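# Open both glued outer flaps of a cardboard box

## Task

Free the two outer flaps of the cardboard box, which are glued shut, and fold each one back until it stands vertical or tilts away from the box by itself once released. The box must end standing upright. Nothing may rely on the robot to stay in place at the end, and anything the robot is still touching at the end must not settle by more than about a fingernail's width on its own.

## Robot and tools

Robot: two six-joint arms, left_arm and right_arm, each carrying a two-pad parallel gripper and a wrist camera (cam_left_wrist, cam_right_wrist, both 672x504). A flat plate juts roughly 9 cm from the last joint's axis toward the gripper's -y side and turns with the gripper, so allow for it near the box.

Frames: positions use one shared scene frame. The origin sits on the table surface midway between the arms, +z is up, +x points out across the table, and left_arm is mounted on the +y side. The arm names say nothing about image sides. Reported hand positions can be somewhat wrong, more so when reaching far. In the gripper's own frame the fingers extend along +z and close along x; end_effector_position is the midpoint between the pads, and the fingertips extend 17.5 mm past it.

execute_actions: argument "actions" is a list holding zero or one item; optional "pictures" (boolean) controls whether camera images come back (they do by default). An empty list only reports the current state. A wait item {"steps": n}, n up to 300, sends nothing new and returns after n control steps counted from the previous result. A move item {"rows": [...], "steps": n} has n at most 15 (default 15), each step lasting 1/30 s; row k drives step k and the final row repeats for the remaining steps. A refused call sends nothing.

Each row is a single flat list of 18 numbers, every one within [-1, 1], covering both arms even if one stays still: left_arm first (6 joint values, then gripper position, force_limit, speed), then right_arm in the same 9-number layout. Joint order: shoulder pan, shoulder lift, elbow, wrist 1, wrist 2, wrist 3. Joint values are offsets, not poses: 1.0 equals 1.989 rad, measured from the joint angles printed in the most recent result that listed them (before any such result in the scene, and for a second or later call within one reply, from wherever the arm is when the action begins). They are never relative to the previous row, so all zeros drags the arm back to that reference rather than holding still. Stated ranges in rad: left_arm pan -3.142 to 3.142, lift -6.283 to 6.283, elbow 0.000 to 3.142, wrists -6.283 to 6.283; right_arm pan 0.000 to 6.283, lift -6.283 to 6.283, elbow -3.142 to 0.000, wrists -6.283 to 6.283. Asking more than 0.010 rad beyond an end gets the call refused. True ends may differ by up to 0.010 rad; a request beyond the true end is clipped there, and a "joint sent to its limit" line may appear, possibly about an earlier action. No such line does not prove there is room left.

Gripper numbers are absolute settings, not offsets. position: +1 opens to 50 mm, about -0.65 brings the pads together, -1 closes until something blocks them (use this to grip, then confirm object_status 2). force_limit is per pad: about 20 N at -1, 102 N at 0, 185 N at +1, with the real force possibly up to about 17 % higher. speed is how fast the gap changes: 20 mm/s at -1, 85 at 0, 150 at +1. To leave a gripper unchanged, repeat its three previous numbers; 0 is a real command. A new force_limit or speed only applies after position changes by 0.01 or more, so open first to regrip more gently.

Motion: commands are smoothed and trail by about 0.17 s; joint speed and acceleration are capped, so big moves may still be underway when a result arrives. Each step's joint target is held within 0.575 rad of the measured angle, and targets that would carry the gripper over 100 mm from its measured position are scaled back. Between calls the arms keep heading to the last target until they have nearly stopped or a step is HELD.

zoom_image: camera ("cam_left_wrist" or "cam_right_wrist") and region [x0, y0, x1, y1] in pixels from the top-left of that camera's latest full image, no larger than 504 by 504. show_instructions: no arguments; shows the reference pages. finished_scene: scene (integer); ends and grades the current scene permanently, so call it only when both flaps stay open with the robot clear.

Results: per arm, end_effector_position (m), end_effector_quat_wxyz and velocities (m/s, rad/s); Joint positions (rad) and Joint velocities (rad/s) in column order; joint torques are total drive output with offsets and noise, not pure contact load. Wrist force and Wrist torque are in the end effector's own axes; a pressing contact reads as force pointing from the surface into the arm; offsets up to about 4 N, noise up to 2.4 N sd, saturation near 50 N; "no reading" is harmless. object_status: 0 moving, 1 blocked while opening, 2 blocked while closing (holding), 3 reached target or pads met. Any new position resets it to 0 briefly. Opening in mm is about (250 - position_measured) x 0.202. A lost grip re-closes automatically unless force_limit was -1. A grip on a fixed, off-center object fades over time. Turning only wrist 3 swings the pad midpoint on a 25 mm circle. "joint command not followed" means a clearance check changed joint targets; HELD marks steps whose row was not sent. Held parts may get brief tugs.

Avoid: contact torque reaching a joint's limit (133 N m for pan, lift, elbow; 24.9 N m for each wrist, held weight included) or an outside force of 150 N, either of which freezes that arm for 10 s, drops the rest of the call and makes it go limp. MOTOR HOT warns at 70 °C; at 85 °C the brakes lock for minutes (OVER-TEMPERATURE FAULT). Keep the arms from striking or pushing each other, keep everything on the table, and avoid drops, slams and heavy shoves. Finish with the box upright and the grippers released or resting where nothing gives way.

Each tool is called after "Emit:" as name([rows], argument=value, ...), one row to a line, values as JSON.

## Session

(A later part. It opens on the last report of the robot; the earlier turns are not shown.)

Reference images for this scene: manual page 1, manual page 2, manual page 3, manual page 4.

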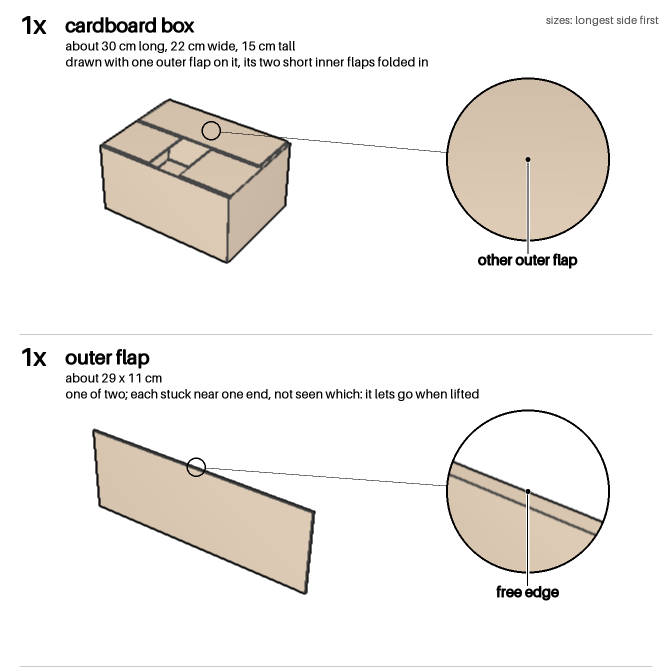

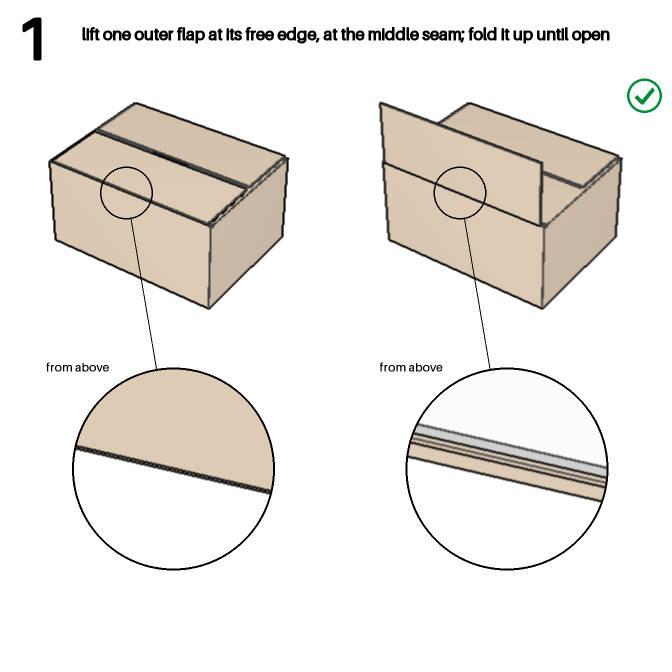

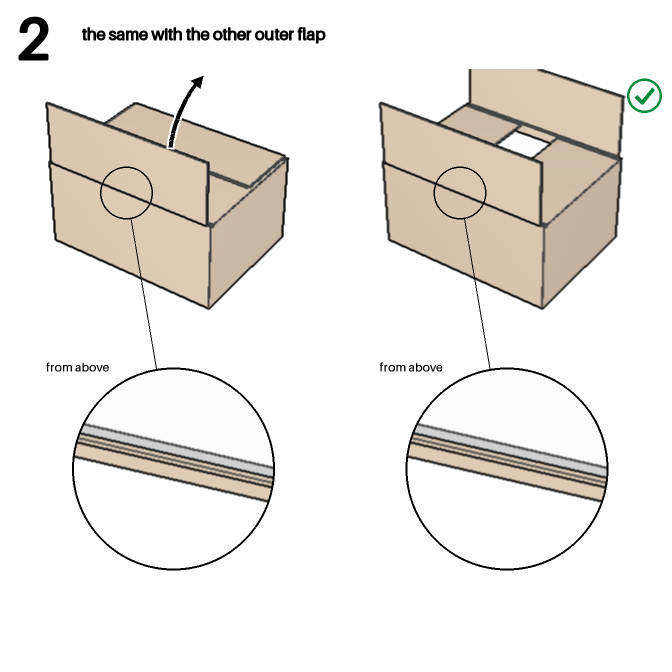

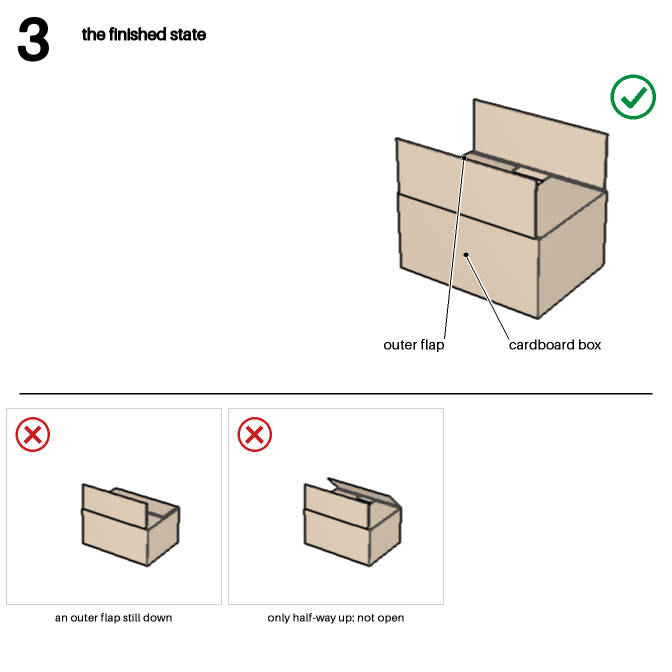

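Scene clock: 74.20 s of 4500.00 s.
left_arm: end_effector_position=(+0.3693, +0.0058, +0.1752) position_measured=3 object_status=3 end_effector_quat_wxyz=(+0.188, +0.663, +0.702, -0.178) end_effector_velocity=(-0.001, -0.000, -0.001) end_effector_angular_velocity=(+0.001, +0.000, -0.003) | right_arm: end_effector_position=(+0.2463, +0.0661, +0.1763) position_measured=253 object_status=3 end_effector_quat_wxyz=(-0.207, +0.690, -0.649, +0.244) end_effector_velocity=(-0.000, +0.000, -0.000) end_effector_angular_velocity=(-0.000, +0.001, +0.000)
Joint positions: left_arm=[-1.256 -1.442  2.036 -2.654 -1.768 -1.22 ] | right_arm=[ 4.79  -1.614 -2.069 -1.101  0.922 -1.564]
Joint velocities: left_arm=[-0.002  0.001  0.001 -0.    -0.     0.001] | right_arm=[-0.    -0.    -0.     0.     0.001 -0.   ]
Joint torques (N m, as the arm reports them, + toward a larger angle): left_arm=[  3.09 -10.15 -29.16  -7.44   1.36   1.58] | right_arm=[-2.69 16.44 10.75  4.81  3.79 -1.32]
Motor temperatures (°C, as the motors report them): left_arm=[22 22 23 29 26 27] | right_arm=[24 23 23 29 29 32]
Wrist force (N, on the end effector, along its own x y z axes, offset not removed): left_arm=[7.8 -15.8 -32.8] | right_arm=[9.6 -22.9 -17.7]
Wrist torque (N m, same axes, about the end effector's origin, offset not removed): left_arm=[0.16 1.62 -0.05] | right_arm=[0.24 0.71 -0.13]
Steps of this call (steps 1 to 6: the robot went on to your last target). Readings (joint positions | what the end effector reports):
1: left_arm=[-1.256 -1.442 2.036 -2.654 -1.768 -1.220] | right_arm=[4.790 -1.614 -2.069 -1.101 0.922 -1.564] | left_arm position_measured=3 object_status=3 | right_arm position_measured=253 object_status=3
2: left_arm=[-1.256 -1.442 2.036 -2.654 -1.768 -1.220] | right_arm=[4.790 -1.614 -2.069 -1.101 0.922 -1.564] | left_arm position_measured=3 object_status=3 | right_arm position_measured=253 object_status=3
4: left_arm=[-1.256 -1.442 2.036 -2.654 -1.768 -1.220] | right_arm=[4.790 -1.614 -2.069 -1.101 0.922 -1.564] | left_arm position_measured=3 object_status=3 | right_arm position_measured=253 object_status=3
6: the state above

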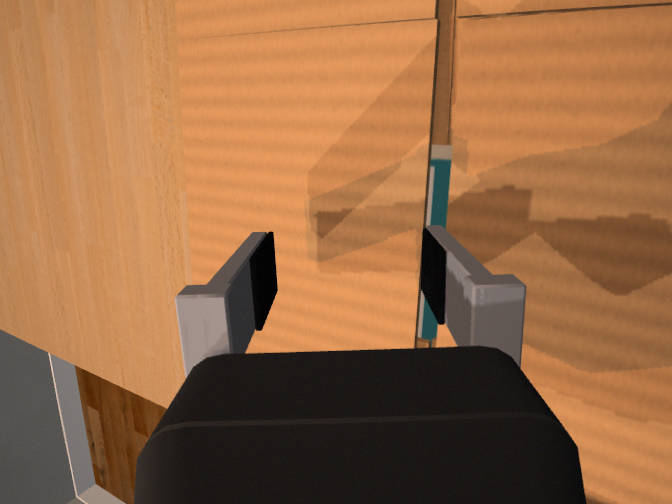

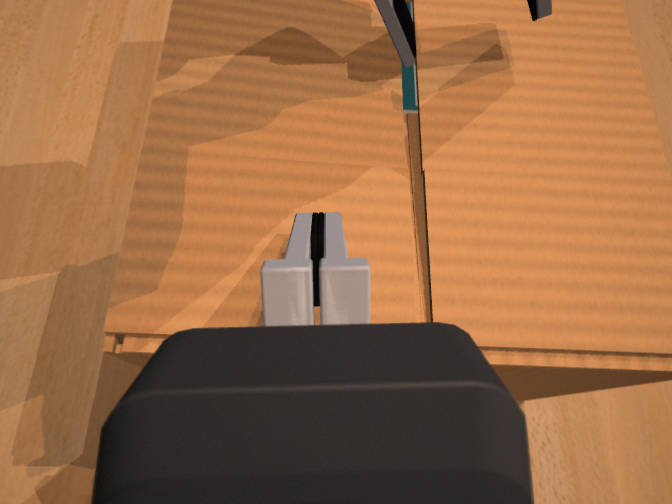

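Emit:
execute_actions([
  {"rows":[[-0.0004,-0.0017,-0.0048,0.0066,0,0,1,0,0,0,0,0,0,0,0,-1,0,0],[-0.0004,-0.0017,-0.0048,0.0066,0,0,1,0,0,0,0,0,0,0,0,-1,0,0],[-0.0004,-0.0017,-0.0048,0.0066,0,0,1,0,0,0,0,0,0,0,0,-1,0,0],[-0.0007,-0.0035,-0.0097,0.0132,0,0,1,0,0,0,0,0,0,0,0,-1,0,0],[-0.0007,-0.0035,-0.0097,0.0132,0,0,1,0,0,0,0,0,0,0,0,-1,0,0],[-0.0007,-0.0035,-0.0097,0.0132,0,0,1,0,0,0,0,0,0,0,0,-1,0,0],[-0.0011,-0.0052,-0.0145,0.0198,0,0,1,0,0,0,0,0,0,0,0,-1,0,0]],"steps":15},
], pictures=false)

Emit:
execute_actions([
  {"steps":8},
])

Scene clock: 83.20 s of 4500.00 s.
left_arm: end_effector_position=(+0.3699, +0.0019, +0.1873) position_measured=3 object_status=3 end_effector_quat_wxyz=(+0.188, +0.664, +0.702, -0.178) end_effector_velocity=(-0.000, -0.003, +0.010) end_effector_angular_velocity=(-0.001, -0.000, -0.003) | right_arm: end_effector_position=(+0.2464, +0.0662, +0.1763) position_measured=253 object_status=3 end_effector_quat_wxyz=(-0.207, +0.690, -0.649, +0.244) end_effector_velocity=(-0.000, -0.001, -0.000) end_effector_angular_velocity=(-0.002, +0.000, +0.000)
Joint positions: left_arm=[-1.258 -1.451  2.01  -2.618 -1.768 -1.22 ] | right_arm=[ 4.79  -1.614 -2.069 -1.101  0.922 -1.564]
Joint velocities: left_arm=[-0.003 -0.008 -0.02   0.027 -0.     0.001] | right_arm=[ 0.     0.001 -0.001 -0.001  0.     0.   ]
Joint torques (N m, as the arm reports them, + toward a larger angle): left_arm=[ -5.34 -39.06 -37.45  -6.61   1.29   1.52] | right_arm=[-2.64 17.15  9.14  0.78  4.49 -1.67]
Motor temperatures (°C, as the motors report them): left_arm=[22 22 23 29 26 27] | right_arm=[24 23 23 29 29 32]
Wrist force (N, on the end effector, along its own x y z axes, offset not removed): left_arm=[14.4 -10.1 -2.5] | right_arm=[11.7 -26.2 -15.5]
Wrist torque (N m, same axes, about the end effector's origin, offset not removed): left_arm=[0.35 0.42 -0.11] | right_arm=[0.04 0.20 -0.17]
Steps of this call (steps 1 to 15: the robot went on to your last target; steps 16 to 90: nothing new was sent; then 5.50 s passed at rest; steps 91 to 105: all 15 steps of this action). Readings (joint positions | what the end effector reports):
91: left_arm=[-1.256 -1.441 2.036 -2.654 -1.768 -1.220] | right_arm=[4.790 -1.614 -2.069 -1.101 0.922 -1.564] | left_arm position_measured=3 object_status=3 | right_arm position_measured=253 object_status=3
92: left_arm=[-1.256 -1.442 2.035 -2.653 -1.768 -1.220] | right_arm=[4.790 -1.614 -2.069 -1.101 0.922 -1.564] | left_arm position_measured=3 object_status=3 | right_arm position_measured=253 object_status=3
94: left_arm=[-1.256 -1.443 2.032 -2.648 -1.768 -1.220] | right_arm=[4.790 -1.614 -2.069 -1.101 0.922 -1.564] | left_arm position_measured=3 object_status=3 | right_arm position_measured=253 object_status=3
98: left_arm=[-1.257 -1.446 2.022 -2.635 -1.768 -1.220] | right_arm=[4.790 -1.614 -2.069 -1.101 0.922 -1.564] | left_arm position_measured=3 object_status=3 | right_arm position_measured=253 object_status=3
105: the state above

Scene clock: 83.47 s of 4500.00 s.
left_arm: end_effector_position=(+0.3700, +0.0016, +0.1884) position_measured=3 object_status=3 end_effector_quat_wxyz=(+0.188, +0.664, +0.701, -0.178) end_effector_velocity=(+0.000, -0.000, +0.001) end_effector_angular_velocity=(+0.001, +0.000, +0.000) | right_arm: end_effector_position=(+0.2464, +0.0661, +0.1763) position_measured=253 object_status=3 end_effector_quat_wxyz=(-0.207, +0.690, -0.649, +0.244) end_effector_velocity=(-0.000, +0.001, +0.001) end_effector_angular_velocity=(+0.001, +0.001, +0.001)
Joint positions: left_arm=[-1.258 -1.452  2.007 -2.615 -1.768 -1.22 ] | right_arm=[ 4.79  -1.614 -2.069 -1.101  0.922 -1.564]
Joint velocities: left_arm=[-0.    -0.001 -0.002  0.004  0.    -0.   ] | right_arm=[ 0.     0.     0.001 -0.     0.    -0.001]
Joint torques (N m, as the arm reports them, + toward a larger angle): left_arm=[ -5.92 -38.28 -38.84  -6.77   1.34   1.6 ] | right_arm=[-1.36 16.93 11.59  0.49  5.18 -1.41]
Motor temperatures (°C, as the motors report them): left_arm=[22 22 23 29 26 27] | right_arm=[24 23 23 29 29 32]
Wrist force (N, on the end effector, along its own x y z axes, offset not removed): left_arm=[15.5 -13.3 -3.9] | right_arm=[9.1 -25.0 -15.2]
Wrist torque (N m, same axes, about the end effector's origin, offset not removed): left_arm=[-0.35 0.43 -0.02] | right_arm=[0.41 0.80 -0.02]
Steps of this call (steps 1 to 8: the robot went on to your last target). Readings (joint positions | what the end effector reports):
1: left_arm=[-1.258 -1.451 2.009 -2.617 -1.768 -1.220] | right_arm=[4.790 -1.614 -2.069 -1.101 0.922 -1.564] | left_arm position_measured=3 object_status=3 | right_arm position_measured=253 object_status=3
2: left_arm=[-1.258 -1.451 2.009 -2.617 -1.768 -1.220] | right_arm=[4.790 -1.614 -2.069 -1.101 0.922 -1.564] | left_arm position_measured=3 object_status=3 | right_arm position_measured=253 object_status=3
4: left_arm=[-1.258 -1.452 2.008 -2.616 -1.768 -1.220] | right_arm=[4.790 -1.614 -2.069 -1.101 0.922 -1.564] | left_arm position_measured=3 object_status=3 | right_arm position_measured=253 object_status=3
8: the state above

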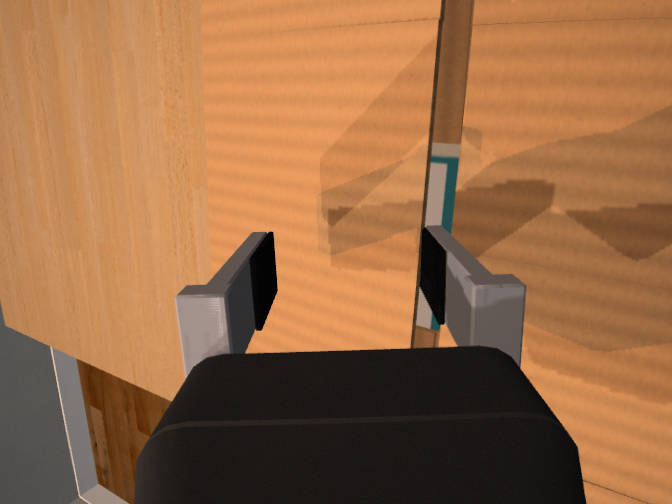

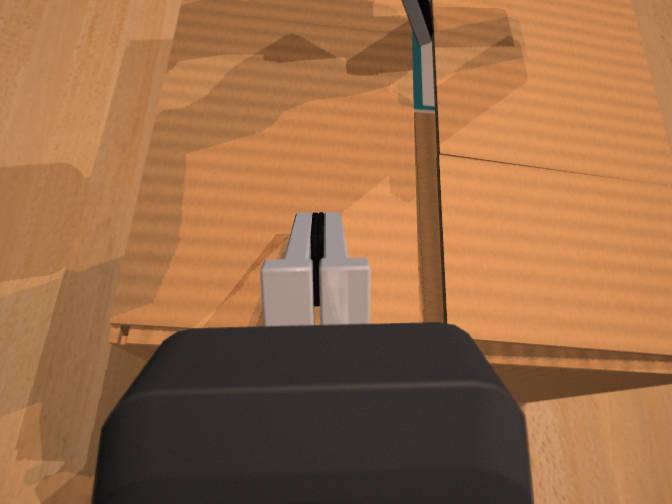

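Emit:
execute_actions([
  {"rows":[[-0.0005,-0.0026,-0.0058,0.0084,0,0,1,0,0,0,0,0,0,0,0,-1,0,0],[-0.0005,-0.0026,-0.0058,0.0084,0,0,1,0,0,0,0,0,0,0,0,-1,0,0],[-0.0005,-0.0026,-0.0058,0.0084,0,0,1,0,0,0,0,0,0,0,0,-1,0,0],[-0.001,-0.0052,-0.0116,0.0168,0,0,1,0,0,0,0,0,0,0,0,-1,0,0],[-0.001,-0.0052,-0.0116,0.0168,0,0,1,0,0,0,0,0,0,0,0,-1,0,0],[-0.001,-0.0052,-0.0116,0.0168,0,0,1,0,0,0,0,0,0,0,0,-1,0,0],[-0.0015,-0.0078,-0.0174,0.0252,0,0,1,0,0,0,0,0,0,0,0,-1,0,0]],"steps":15},
], pictures=false)

Emit:
execute_actions([
  {"steps":8},
])

Scene clock: 94.57 s of 4500.00 s.
left_arm: end_effector_position=(+0.3700, -0.0020, +0.2045) position_measured=3 object_status=3 end_effector_quat_wxyz=(+0.187, +0.665, +0.701, -0.179) end_effector_velocity=(+0.000, -0.002, +0.012) end_effector_angular_velocity=(-0.000, -0.001, -0.002) | right_arm: end_effector_position=(+0.2463, +0.0661, +0.1763) position_measured=253 object_status=3 end_effector_quat_wxyz=(-0.207, +0.690, -0.649, +0.244) end_effector_velocity=(+0.000, -0.000, +0.000) end_effector_angular_velocity=(-0.000, -0.000, -0.000)
Joint positions: left_arm=[-1.261 -1.466  1.976 -2.569 -1.768 -1.22 ] | right_arm=[ 4.79  -1.614 -2.069 -1.101  0.922 -1.564]
Joint velocities: left_arm=[-0.002 -0.011 -0.024  0.035  0.     0.001] | right_arm=[-0.     0.    -0.    -0.001 -0.     0.   ]
Joint torques (N m, as the arm reports them, + toward a larger angle): left_arm=[ -5.65 -39.13 -38.25  -6.11   1.26   1.55] | right_arm=[ 7.28 16.68 20.74  1.51  6.84 -1.53]
Motor temperatures (°C, as the motors report them): left_arm=[22 22 23 29 26 27] | right_arm=[24 23 23 29 29 32]
Wrist force (N, on the end effector, along its own x y z axes, offset not removed): left_arm=[14.8 -7.3 0.6] | right_arm=[12.0 -24.9 -16.7]
Wrist torque (N m, same axes, about the end effector's origin, offset not removed): left_arm=[0.45 -0.26 0.00] | right_arm=[0.39 0.21 -0.12]
Steps of this call (steps 1 to 15: the robot went on to your last target; steps 16 to 90: nothing new was sent; then 7.60 s passed at rest; steps 91 to 105: all 15 steps of this action). Readings (joint positions | what the end effector reports):
91: left_arm=[-1.258 -1.452 2.007 -2.615 -1.768 -1.220] | right_arm=[4.790 -1.614 -2.069 -1.101 0.922 -1.564] | left_arm position_measured=3 object_status=3 | right_arm position_measured=253 object_status=3
92: left_arm=[-1.258 -1.452 2.006 -2.613 -1.768 -1.220] | right_arm=[4.790 -1.614 -2.069 -1.101 0.922 -1.564] | left_arm position_measured=3 object_status=3 | right_arm position_measured=253 object_status=3
94: left_arm=[-1.259 -1.454 2.002 -2.608 -1.768 -1.220] | right_arm=[4.790 -1.614 -2.069 -1.101 0.922 -1.564] | left_arm position_measured=3 object_status=3 | right_arm position_measured=253 object_status=3
98: left_arm=[-1.260 -1.459 1.991 -2.591 -1.768 -1.220] | right_arm=[4.790 -1.614 -2.069 -1.101 0.922 -1.564] | left_arm position_measured=3 object_status=3 | right_arm position_measured=253 object_status=3
105: the state above

Scene clock: 94.83 s of 4500.00 s.
left_arm: end_effector_position=(+0.3699, -0.0023, +0.2059) position_measured=3 object_status=3 end_effector_quat_wxyz=(+0.187, +0.665, +0.701, -0.179) end_effector_velocity=(-0.000, +0.000, +0.001) end_effector_angular_velocity=(+0.001, +0.000, -0.000) | right_arm: end_effector_position=(+0.2463, +0.0661, +0.1763) position_measured=253 object_status=3 end_effector_quat_wxyz=(-0.207, +0.690, -0.649, +0.244) end_effector_velocity=(-0.000, +0.000, +0.001) end_effector_angular_velocity=(+0.002, -0.000, +0.002)
Joint positions: left_arm=[-1.261 -1.467  1.973 -2.565 -1.768 -1.22 ] | right_arm=[ 4.79  -1.614 -2.069 -1.101  0.922 -1.564]
Joint velocities: left_arm=[-0.    -0.001 -0.002  0.005  0.     0.   ] | right_arm=[ 0.     0.002  0.    -0.    -0.    -0.002]
Joint torques (N m, as the arm reports them, + toward a larger angle): left_arm=[ -5.18 -41.58 -36.54  -5.91   1.27   1.56] | right_arm=[ 7.01 18.11 17.08  1.86  6.05 -1.42]
Motor temperatures (°C, as the motors report them): left_arm=[22 22 23 29 26 27] | right_arm=[24 23 23 29 29 32]
Wrist force (N, on the end effector, along its own x y z axes, offset not removed): left_arm=[12.9 -6.0 0.5] | right_arm=[14.6 -26.9 -15.1]
Wrist torque (N m, same axes, about the end effector's origin, offset not removed): left_arm=[0.48 -0.11 -0.16] | right_arm=[0.11 -0.27 -0.24]
Steps of this call (steps 1 to 8: the robot went on to your last target). Readings (joint positions | what the end effector reports):
1: left_arm=[-1.261 -1.466 1.975 -2.568 -1.768 -1.220] | right_arm=[4.790 -1.614 -2.069 -1.101 0.922 -1.564] | left_arm position_measured=3 object_status=3 | right_arm position_measured=253 object_status=3
2: left_arm=[-1.261 -1.467 1.975 -2.568 -1.768 -1.220] | right_arm=[4.790 -1.614 -2.069 -1.101 0.922 -1.564] | left_arm position_measured=3 object_status=3 | right_arm position_measured=253 object_status=3
4: left_arm=[-1.261 -1.467 1.974 -2.566 -1.768 -1.220] | right_arm=[4.790 -1.614 -2.069 -1.101 0.922 -1.564] | left_arm position_measured=3 object_status=3 | right_arm position_measured=253 object_status=3
8: the state above

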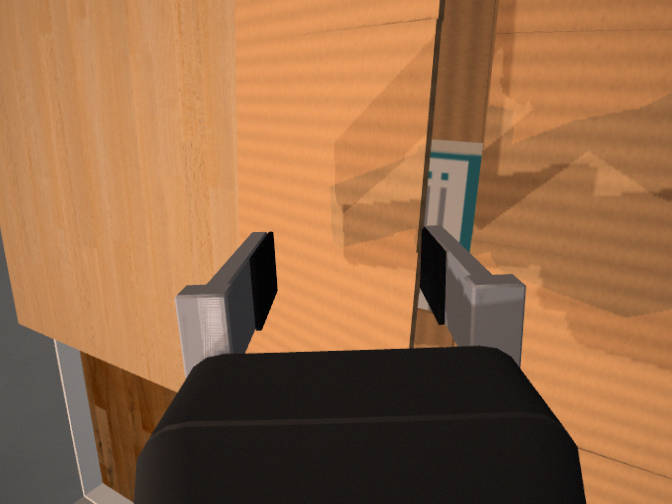

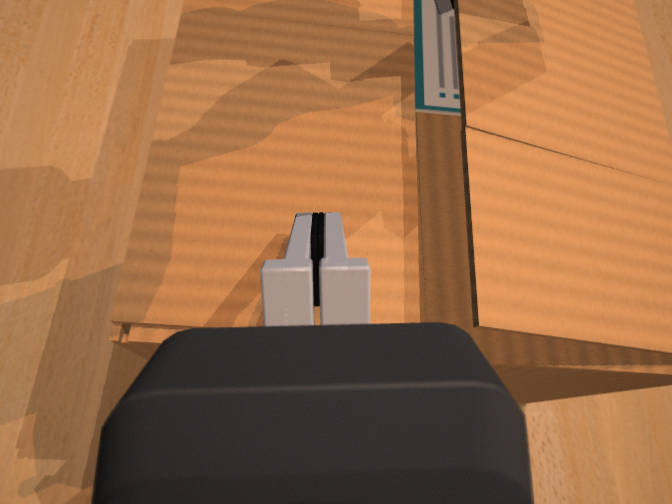

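Emit:
execute_actions([
  {"rows":[[-0.0009,-0.0009,-0.0068,0.0076,0,0,1,0,0,0,0,0,0,0,0,-1,0,0],[-0.0009,-0.0009,-0.0068,0.0076,0,0,1,0,0,0,0,0,0,0,0,-1,0,0],[-0.0009,-0.0009,-0.0068,0.0076,0,0,1,0,0,0,0,0,0,0,0,-1,0,0],[-0.0017,-0.0017,-0.0135,0.0153,0,0,1,0,0,0,0,0,0,0,0,-1,0,0],[-0.0017,-0.0017,-0.0135,0.0153,0,0,1,0,0,0,0,0,0,0,0,-1,0,0],[-0.0017,-0.0017,-0.0135,0.0153,0,0,1,0,0,0,0,0,0,0,0,-1,0,0],[-0.0026,-0.0026,-0.0203,0.0229,0,0,1,0,0,0,0,0,0,0,0,-1,0,0]],"steps":15},
], pictures=false)

Emit:
execute_actions([
  {"steps":8},
])

Scene clock: 103.33 s of 4500.00 s.
left_arm: end_effector_position=(+0.3700, -0.0088, +0.2205) position_measured=3 object_status=3 end_effector_quat_wxyz=(+0.187, +0.667, +0.699, -0.179) end_effector_velocity=(+0.001, -0.004, +0.011) end_effector_angular_velocity=(+0.000, +0.000, -0.002) | right_arm: end_effector_position=(+0.2464, +0.0662, +0.1763) position_measured=253 object_status=3 end_effector_quat_wxyz=(-0.207, +0.690, -0.649, +0.244) end_effector_velocity=(+0.000, +0.000, +0.000) end_effector_angular_velocity=(+0.001, -0.001, -0.000)
Joint positions: left_arm=[-1.266 -1.472  1.936 -2.524 -1.768 -1.22 ] | right_arm=[ 4.79  -1.614 -2.069 -1.101  0.922 -1.564]
Joint velocities: left_arm=[-0.002 -0.003 -0.027  0.031  0.    -0.   ] | right_arm=[ 0.    -0.001  0.     0.001 -0.001  0.   ]
Joint torques (N m, as the arm reports them, + toward a larger angle): left_arm=[ -6.34 -40.28 -31.68  -2.62   1.25   1.56] | right_arm=[ 7.32 17.41  7.66  2.63  5.3  -1.35]
Motor temperatures (°C, as the motors report them): left_arm=[22 22 23 29 26 27] | right_arm=[24 23 23 29 29 32]
Wrist force (N, on the end effector, along its own x y z axes, offset not removed): left_arm=[-0.3 -5.8 4.0] | right_arm=[7.6 -23.3 -17.8]
Wrist torque (N m, same axes, about the end effector's origin, offset not removed): left_arm=[-0.59 0.31 0.18] | right_arm=[0.19 0.18 -0.22]
Steps of this call (steps 1 to 15: the robot went on to your last target; steps 16 to 90: nothing new was sent; then 5.00 s passed at rest; steps 91 to 105: all 15 steps of this action). Readings (joint positions | what the end effector reports):
91: left_arm=[-1.261 -1.467 1.973 -2.565 -1.768 -1.220] | right_arm=[4.790 -1.614 -2.069 -1.101 0.922 -1.564] | left_arm position_measured=3 object_status=3 | right_arm position_measured=253 object_status=3
92: left_arm=[-1.261 -1.467 1.972 -2.564 -1.768 -1.220] | right_arm=[4.790 -1.614 -2.069 -1.101 0.922 -1.564] | left_arm position_measured=3 object_status=3 | right_arm position_measured=253 object_status=3
94: left_arm=[-1.262 -1.468 1.967 -2.559 -1.768 -1.220] | right_arm=[4.790 -1.614 -2.069 -1.101 0.922 -1.564] | left_arm position_measured=3 object_status=3 | right_arm position_measured=253 object_status=3
98: left_arm=[-1.264 -1.470 1.954 -2.544 -1.768 -1.220] | right_arm=[4.790 -1.614 -2.069 -1.101 0.922 -1.564] | left_arm position_measured=3 object_status=3 | right_arm position_measured=253 object_status=3
105: the state above

Scene clock: 103.60 s of 4500.00 s.
left_arm: end_effector_position=(+0.3700, -0.0093, +0.2217) position_measured=3 object_status=3 end_effector_quat_wxyz=(+0.187, +0.667, +0.699, -0.179) end_effector_velocity=(+0.001, -0.001, +0.002) end_effector_angular_velocity=(-0.001, -0.001, -0.000) | right_arm: end_effector_position=(+0.2464, +0.0662, +0.1763) position_measured=253 object_status=3 end_effector_quat_wxyz=(-0.207, +0.690, -0.649, +0.244) end_effector_velocity=(+0.000, +0.001, +0.001) end_effector_angular_velocity=(+0.002, -0.000, -0.000)
Joint positions: left_arm=[-1.266 -1.472  1.933 -2.52  -1.768 -1.22 ] | right_arm=[ 4.79  -1.614 -2.069 -1.101  0.922 -1.564]
Joint velocities: left_arm=[ 0.001 -0.    -0.005  0.004 -0.     0.001] | right_arm=[-0.    -0.     0.002  0.    -0.    -0.   ]
Joint torques (N m, as the arm reports them, + toward a larger angle): left_arm=[ -6.78 -39.14 -30.43  -2.35   1.3    1.6 ] | right_arm=[ 5.44 18.13 10.82  1.7   6.43 -1.59]
Motor temperatures (°C, as the motors report them): left_arm=[22 22 23 29 26 27] | right_arm=[24 23 23 29 29 32]
Wrist force (N, on the end effector, along its own x y z axes, offset not removed): left_arm=[-1.0 -2.0 5.5] | right_arm=[8.1 -24.7 -20.1]
Wrist torque (N m, same axes, about the end effector's origin, offset not removed): left_arm=[0.07 0.37 0.09] | right_arm=[-0.08 0.23 -0.04]
Steps of this call (steps 1 to 8: the robot went on to your last target). Readings (joint positions | what the end effector reports):
1: left_arm=[-1.266 -1.472 1.936 -2.523 -1.768 -1.220] | right_arm=[4.790 -1.614 -2.069 -1.101 0.922 -1.564] | left_arm position_measured=3 object_status=3 | right_arm position_measured=253 object_status=3
2: left_arm=[-1.266 -1.472 1.935 -2.522 -1.768 -1.220] | right_arm=[4.790 -1.614 -2.069 -1.101 0.922 -1.564] | left_arm position_measured=3 object_status=3 | right_arm position_measured=253 object_status=3
4: left_arm=[-1.266 -1.472 1.934 -2.521 -1.768 -1.220] | right_arm=[4.790 -1.614 -2.069 -1.101 0.922 -1.564] | left_arm position_measured=3 object_status=3 | right_arm position_measured=253 object_status=3
8: the state above

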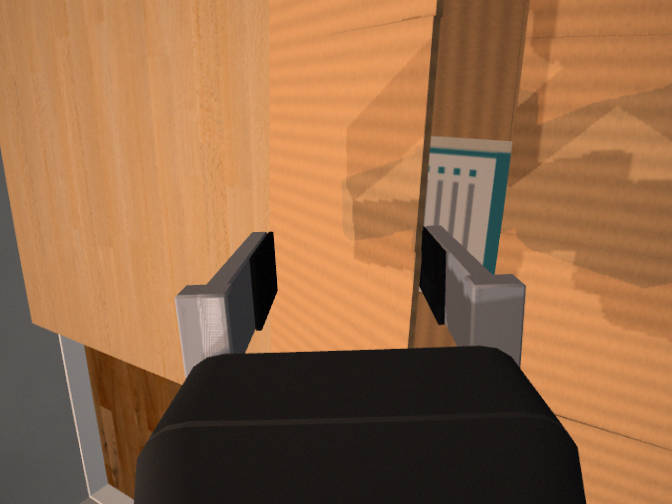

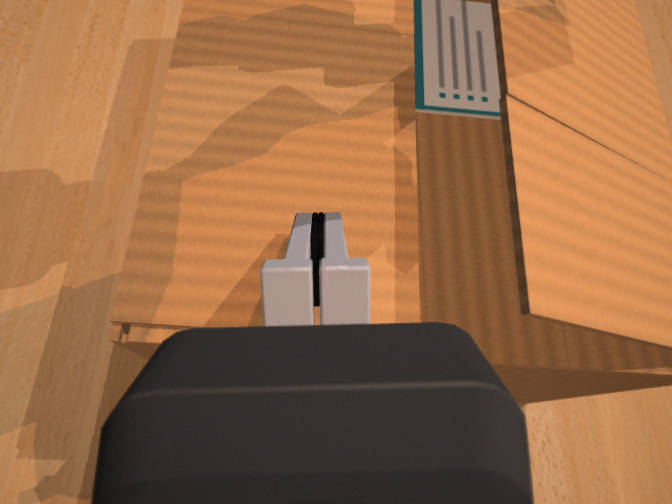

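Emit:
execute_actions([
  {"rows":[[0,-0.0046,0.005,-0.0004,0,0,1,0,0,0,0,0,0,0,0,-1,0,0],[0,-0.0046,0.005,-0.0004,0,0,1,0,0,0,0,0,0,0,0,-1,0,0],[0,-0.0046,0.005,-0.0004,0,0,1,0,0,0,0,0,0,0,0,-1,0,0],[0,-0.0046,0.005,-0.0004,0,0,1,0,0,0,0,0,0,0,0,-1,0,0],[0,0.0043,0.017,-0.0213,0,0,1,0,0,0,0,0,0,0,0,-1,0,0]],"steps":15},
], pictures=false)

Emit:
execute_actions([
  {"rows":[[-0.006,0.0228,-0.0249,0.0021,0,0,1,0,0,0,0,0,0,0,0,-1,0,0]],"steps":15},
], pictures=false)

Emit:
execute_actions([
  {"steps":8},
])

Scene clock: 113.80 s of 4500.00 s.
left_arm: end_effector_position=(+0.3682, -0.0058, +0.2081) position_measured=3 object_status=3 end_effector_quat_wxyz=(+0.187, +0.667, +0.699, -0.179) end_effector_velocity=(-0.001, +0.002, -0.012) end_effector_angular_velocity=(+0.001, +0.001, +0.002) | right_arm: end_effector_position=(+0.2463, +0.0661, +0.1763) position_measured=253 object_status=3 end_effector_quat_wxyz=(-0.207, +0.690, -0.649, +0.244) end_effector_velocity=(+0.000, -0.001, -0.000) end_effector_angular_velocity=(-0.000, -0.000, -0.001)
Joint positions: left_arm=[-1.266 -1.465  1.964 -2.559 -1.768 -1.22 ] | right_arm=[ 4.79  -1.614 -2.069 -1.101  0.922 -1.564]
Joint velocities: left_arm=[ 0.     0.011  0.022 -0.032  0.    -0.001] | right_arm=[ 0.     0.001 -0.001 -0.001 -0.     0.001]
Joint torques (N m, as the arm reports them, + toward a larger angle): left_arm=[  0.85 -22.88 -16.21  -5.51   1.24   1.58] | right_arm=[ 5.71 16.84 19.07  1.96  6.36 -1.47]
Motor temperatures (°C, as the motors report them): left_arm=[22 22 23 29 26 27] | right_arm=[24 23 23 29 29 32]
Wrist force (N, on the end effector, along its own x y z axes, offset not removed): left_arm=[0.9 -1.1 2.3] | right_arm=[8.1 -24.6 -19.2]
Wrist torque (N m, same axes, about the end effector's origin, offset not removed): left_arm=[-0.16 0.03 0.00] | right_arm=[0.07 0.23 -0.10]
Steps of this call (steps 1 to 15: the robot went on to your last target; steps 16 to 90: nothing new was sent; then 6.70 s passed at rest; steps 91 to 105: all 15 steps of this action). Readings (joint positions | what the end effector reports):
91: left_arm=[-1.266 -1.472 1.933 -2.520 -1.768 -1.220] | right_arm=[4.790 -1.614 -2.069 -1.101 0.922 -1.564] | left_arm position_measured=3 object_status=3 | right_arm position_measured=253 object_status=3
92: left_arm=[-1.266 -1.473 1.934 -2.520 -1.768 -1.220] | right_arm=[4.790 -1.614 -2.069 -1.101 0.922 -1.564] | left_arm position_measured=3 object_status=3 | right_arm position_measured=253 object_status=3
94: left_arm=[-1.266 -1.476 1.937 -2.520 -1.768 -1.220] | right_arm=[4.790 -1.614 -2.069 -1.101 0.922 -1.564] | left_arm position_measured=3 object_status=3 | right_arm position_measured=253 object_status=3
98: left_arm=[-1.266 -1.473 1.951 -2.537 -1.768 -1.220] | right_arm=[4.790 -1.614 -2.069 -1.101 0.922 -1.564] | left_arm position_measured=3 object_status=3 | right_arm position_measured=253 object_status=3
105: the state above

Scene clock: 114.30 s of 4500.00 s.
left_arm: end_effector_position=(+0.3704, -0.0267, +0.2071) position_measured=3 object_status=3 end_effector_quat_wxyz=(+0.186, +0.671, +0.695, -0.180) end_effector_velocity=(+0.001, -0.006, +0.001) end_effector_angular_velocity=(-0.001, -0.000, -0.002) | right_arm: end_effector_position=(+0.2463, +0.0661, +0.1763) position_measured=253 object_status=3 end_effector_quat_wxyz=(-0.207, +0.690, -0.649, +0.244) end_effector_velocity=(+0.000, -0.001, -0.000) end_effector_angular_velocity=(-0.001, +0.000, -0.001)
Joint positions: left_arm=[-1.278 -1.421  1.917 -2.555 -1.768 -1.22 ] | right_arm=[ 4.79  -1.614 -2.069 -1.101  0.922 -1.564]
Joint velocities: left_arm=[-0.003  0.012 -0.015  0.002 -0.    -0.001] | right_arm=[-0.001  0.001 -0.002 -0.     0.     0.   ]
Joint torques (N m, as the arm reports them, + toward a larger angle): left_arm=[ -7.93 -26.07 -29.78  -3.01   1.24   1.5 ] | right_arm=[ 5.66 19.34 17.82  2.59  6.15 -1.61]
Motor temperatures (°C, as the motors report them): left_arm=[22 22 23 29 26 27] | right_arm=[24 23 23 29 29 32]
Wrist force (N, on the end effector, along its own x y z axes, offset not removed): left_arm=[0.4 -0.9 -0.9] | right_arm=[8.7 -23.3 -18.4]
Wrist torque (N m, same axes, about the end effector's origin, offset not removed): left_arm=[-0.13 0.50 0.19] | right_arm=[0.40 0.13 -0.08]
Steps of this call (steps 1 to 15: all 15 steps of this action). Readings (joint positions | what the end effector reports):
1: left_arm=[-1.266 -1.465 1.965 -2.560 -1.768 -1.220] | right_arm=[4.790 -1.614 -2.069 -1.101 0.922 -1.564] | left_arm position_measured=3 object_status=3 | right_arm position_measured=253 object_status=3
2: left_arm=[-1.267 -1.462 1.963 -2.560 -1.768 -1.220] | right_arm=[4.790 -1.614 -2.069 -1.101 0.922 -1.564] | left_arm position_measured=3 object_status=3 | right_arm position_measured=253 object_status=3
4: left_arm=[-1.271 -1.447 1.946 -2.558 -1.768 -1.220] | right_arm=[4.790 -1.614 -2.069 -1.101 0.922 -1.564] | left_arm position_measured=3 object_status=3 | right_arm position_measured=253 object_status=3
8: left_arm=[-1.276 -1.429 1.926 -2.556 -1.768 -1.220] | right_arm=[4.790 -1.614 -2.069 -1.101 0.922 -1.564] | left_arm position_measured=3 object_status=3 | right_arm position_measured=253 object_status=3
15: the state above

Scene clock: 114.57 s of 4500.00 s.
left_arm: end_effector_position=(+0.3705, -0.0274, +0.2071) position_measured=3 object_status=3 end_effector_quat_wxyz=(+0.186, +0.671, +0.695, -0.180) end_effector_velocity=(+0.000, -0.002, +0.001) end_effector_angular_velocity=(-0.002, -0.001, -0.001) | right_arm: end_effector_position=(+0.2463, +0.0661, +0.1763) position_measured=253 object_status=3 end_effector_quat_wxyz=(-0.207, +0.690, -0.649, +0.244) end_effector_velocity=(-0.000, -0.000, -0.001) end_effector_angular_velocity=(-0.002, +0.001, -0.000)
Joint positions: left_arm=[-1.278 -1.42   1.915 -2.554 -1.768 -1.22 ] | right_arm=[ 4.79  -1.614 -2.069 -1.101  0.922 -1.564]
Joint velocities: left_arm=[-0.001  0.002 -0.003 -0.    -0.     0.   ] | right_arm=[-0.    -0.002  0.    -0.     0.001 -0.   ]
Joint torques (N m, as the arm reports them, + toward a larger angle): left_arm=[ -7.41 -24.87 -29.87  -2.78   1.24   1.45] | right_arm=[ 7.69 17.37 19.18  2.39  6.13 -1.37]
Motor temperatures (°C, as the motors report them): left_arm=[22 22 23 29 26 27] | right_arm=[24 23 23 29 29 32]
Wrist force (N, on the end effector, along its own x y z axes, offset not removed): left_arm=[2.7 -1.3 2.5] | right_arm=[7.4 -25.1 -16.7]
Wrist torque (N m, same axes, about the end effector's origin, offset not removed): left_arm=[0.06 -0.02 0.04] | right_arm=[0.11 0.26 0.10]
Steps of this call (steps 1 to 8: the robot went on to your last target). Readings (joint positions | what the end effector reports):
1: left_arm=[-1.278 -1.421 1.916 -2.555 -1.768 -1.220] | right_arm=[4.790 -1.614 -2.069 -1.101 0.922 -1.564] | left_arm position_measured=3 object_status=3 | right_arm position_measured=253 object_status=3
2: left_arm=[-1.278 -1.421 1.916 -2.555 -1.768 -1.220] | right_arm=[4.790 -1.614 -2.069 -1.101 0.922 -1.564] | left_arm position_measured=3 object_status=3 | right_arm position_measured=253 object_status=3
4: left_arm=[-1.278 -1.420 1.916 -2.554 -1.768 -1.220] | right_arm=[4.790 -1.614 -2.069 -1.101 0.922 -1.564] | left_arm position_measured=3 object_status=3 | right_arm position_measured=253 object_status=3
8: the state above

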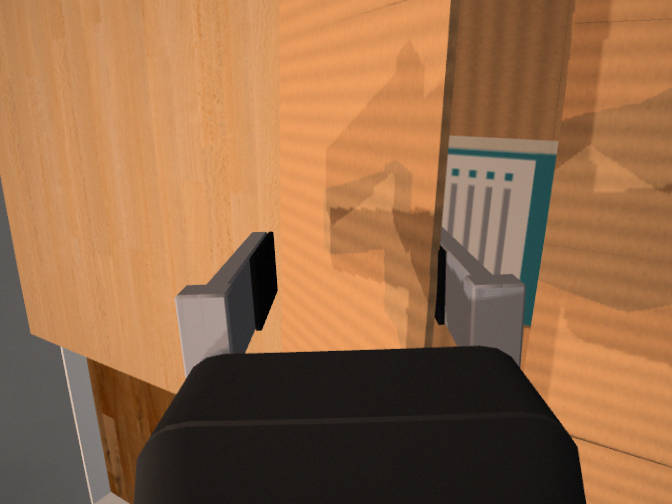

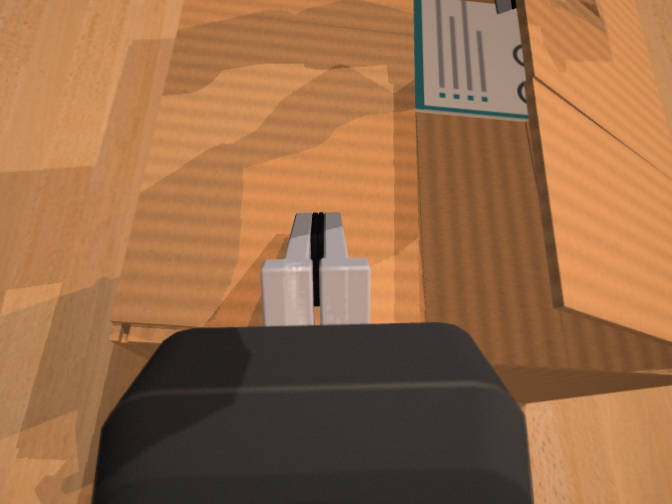

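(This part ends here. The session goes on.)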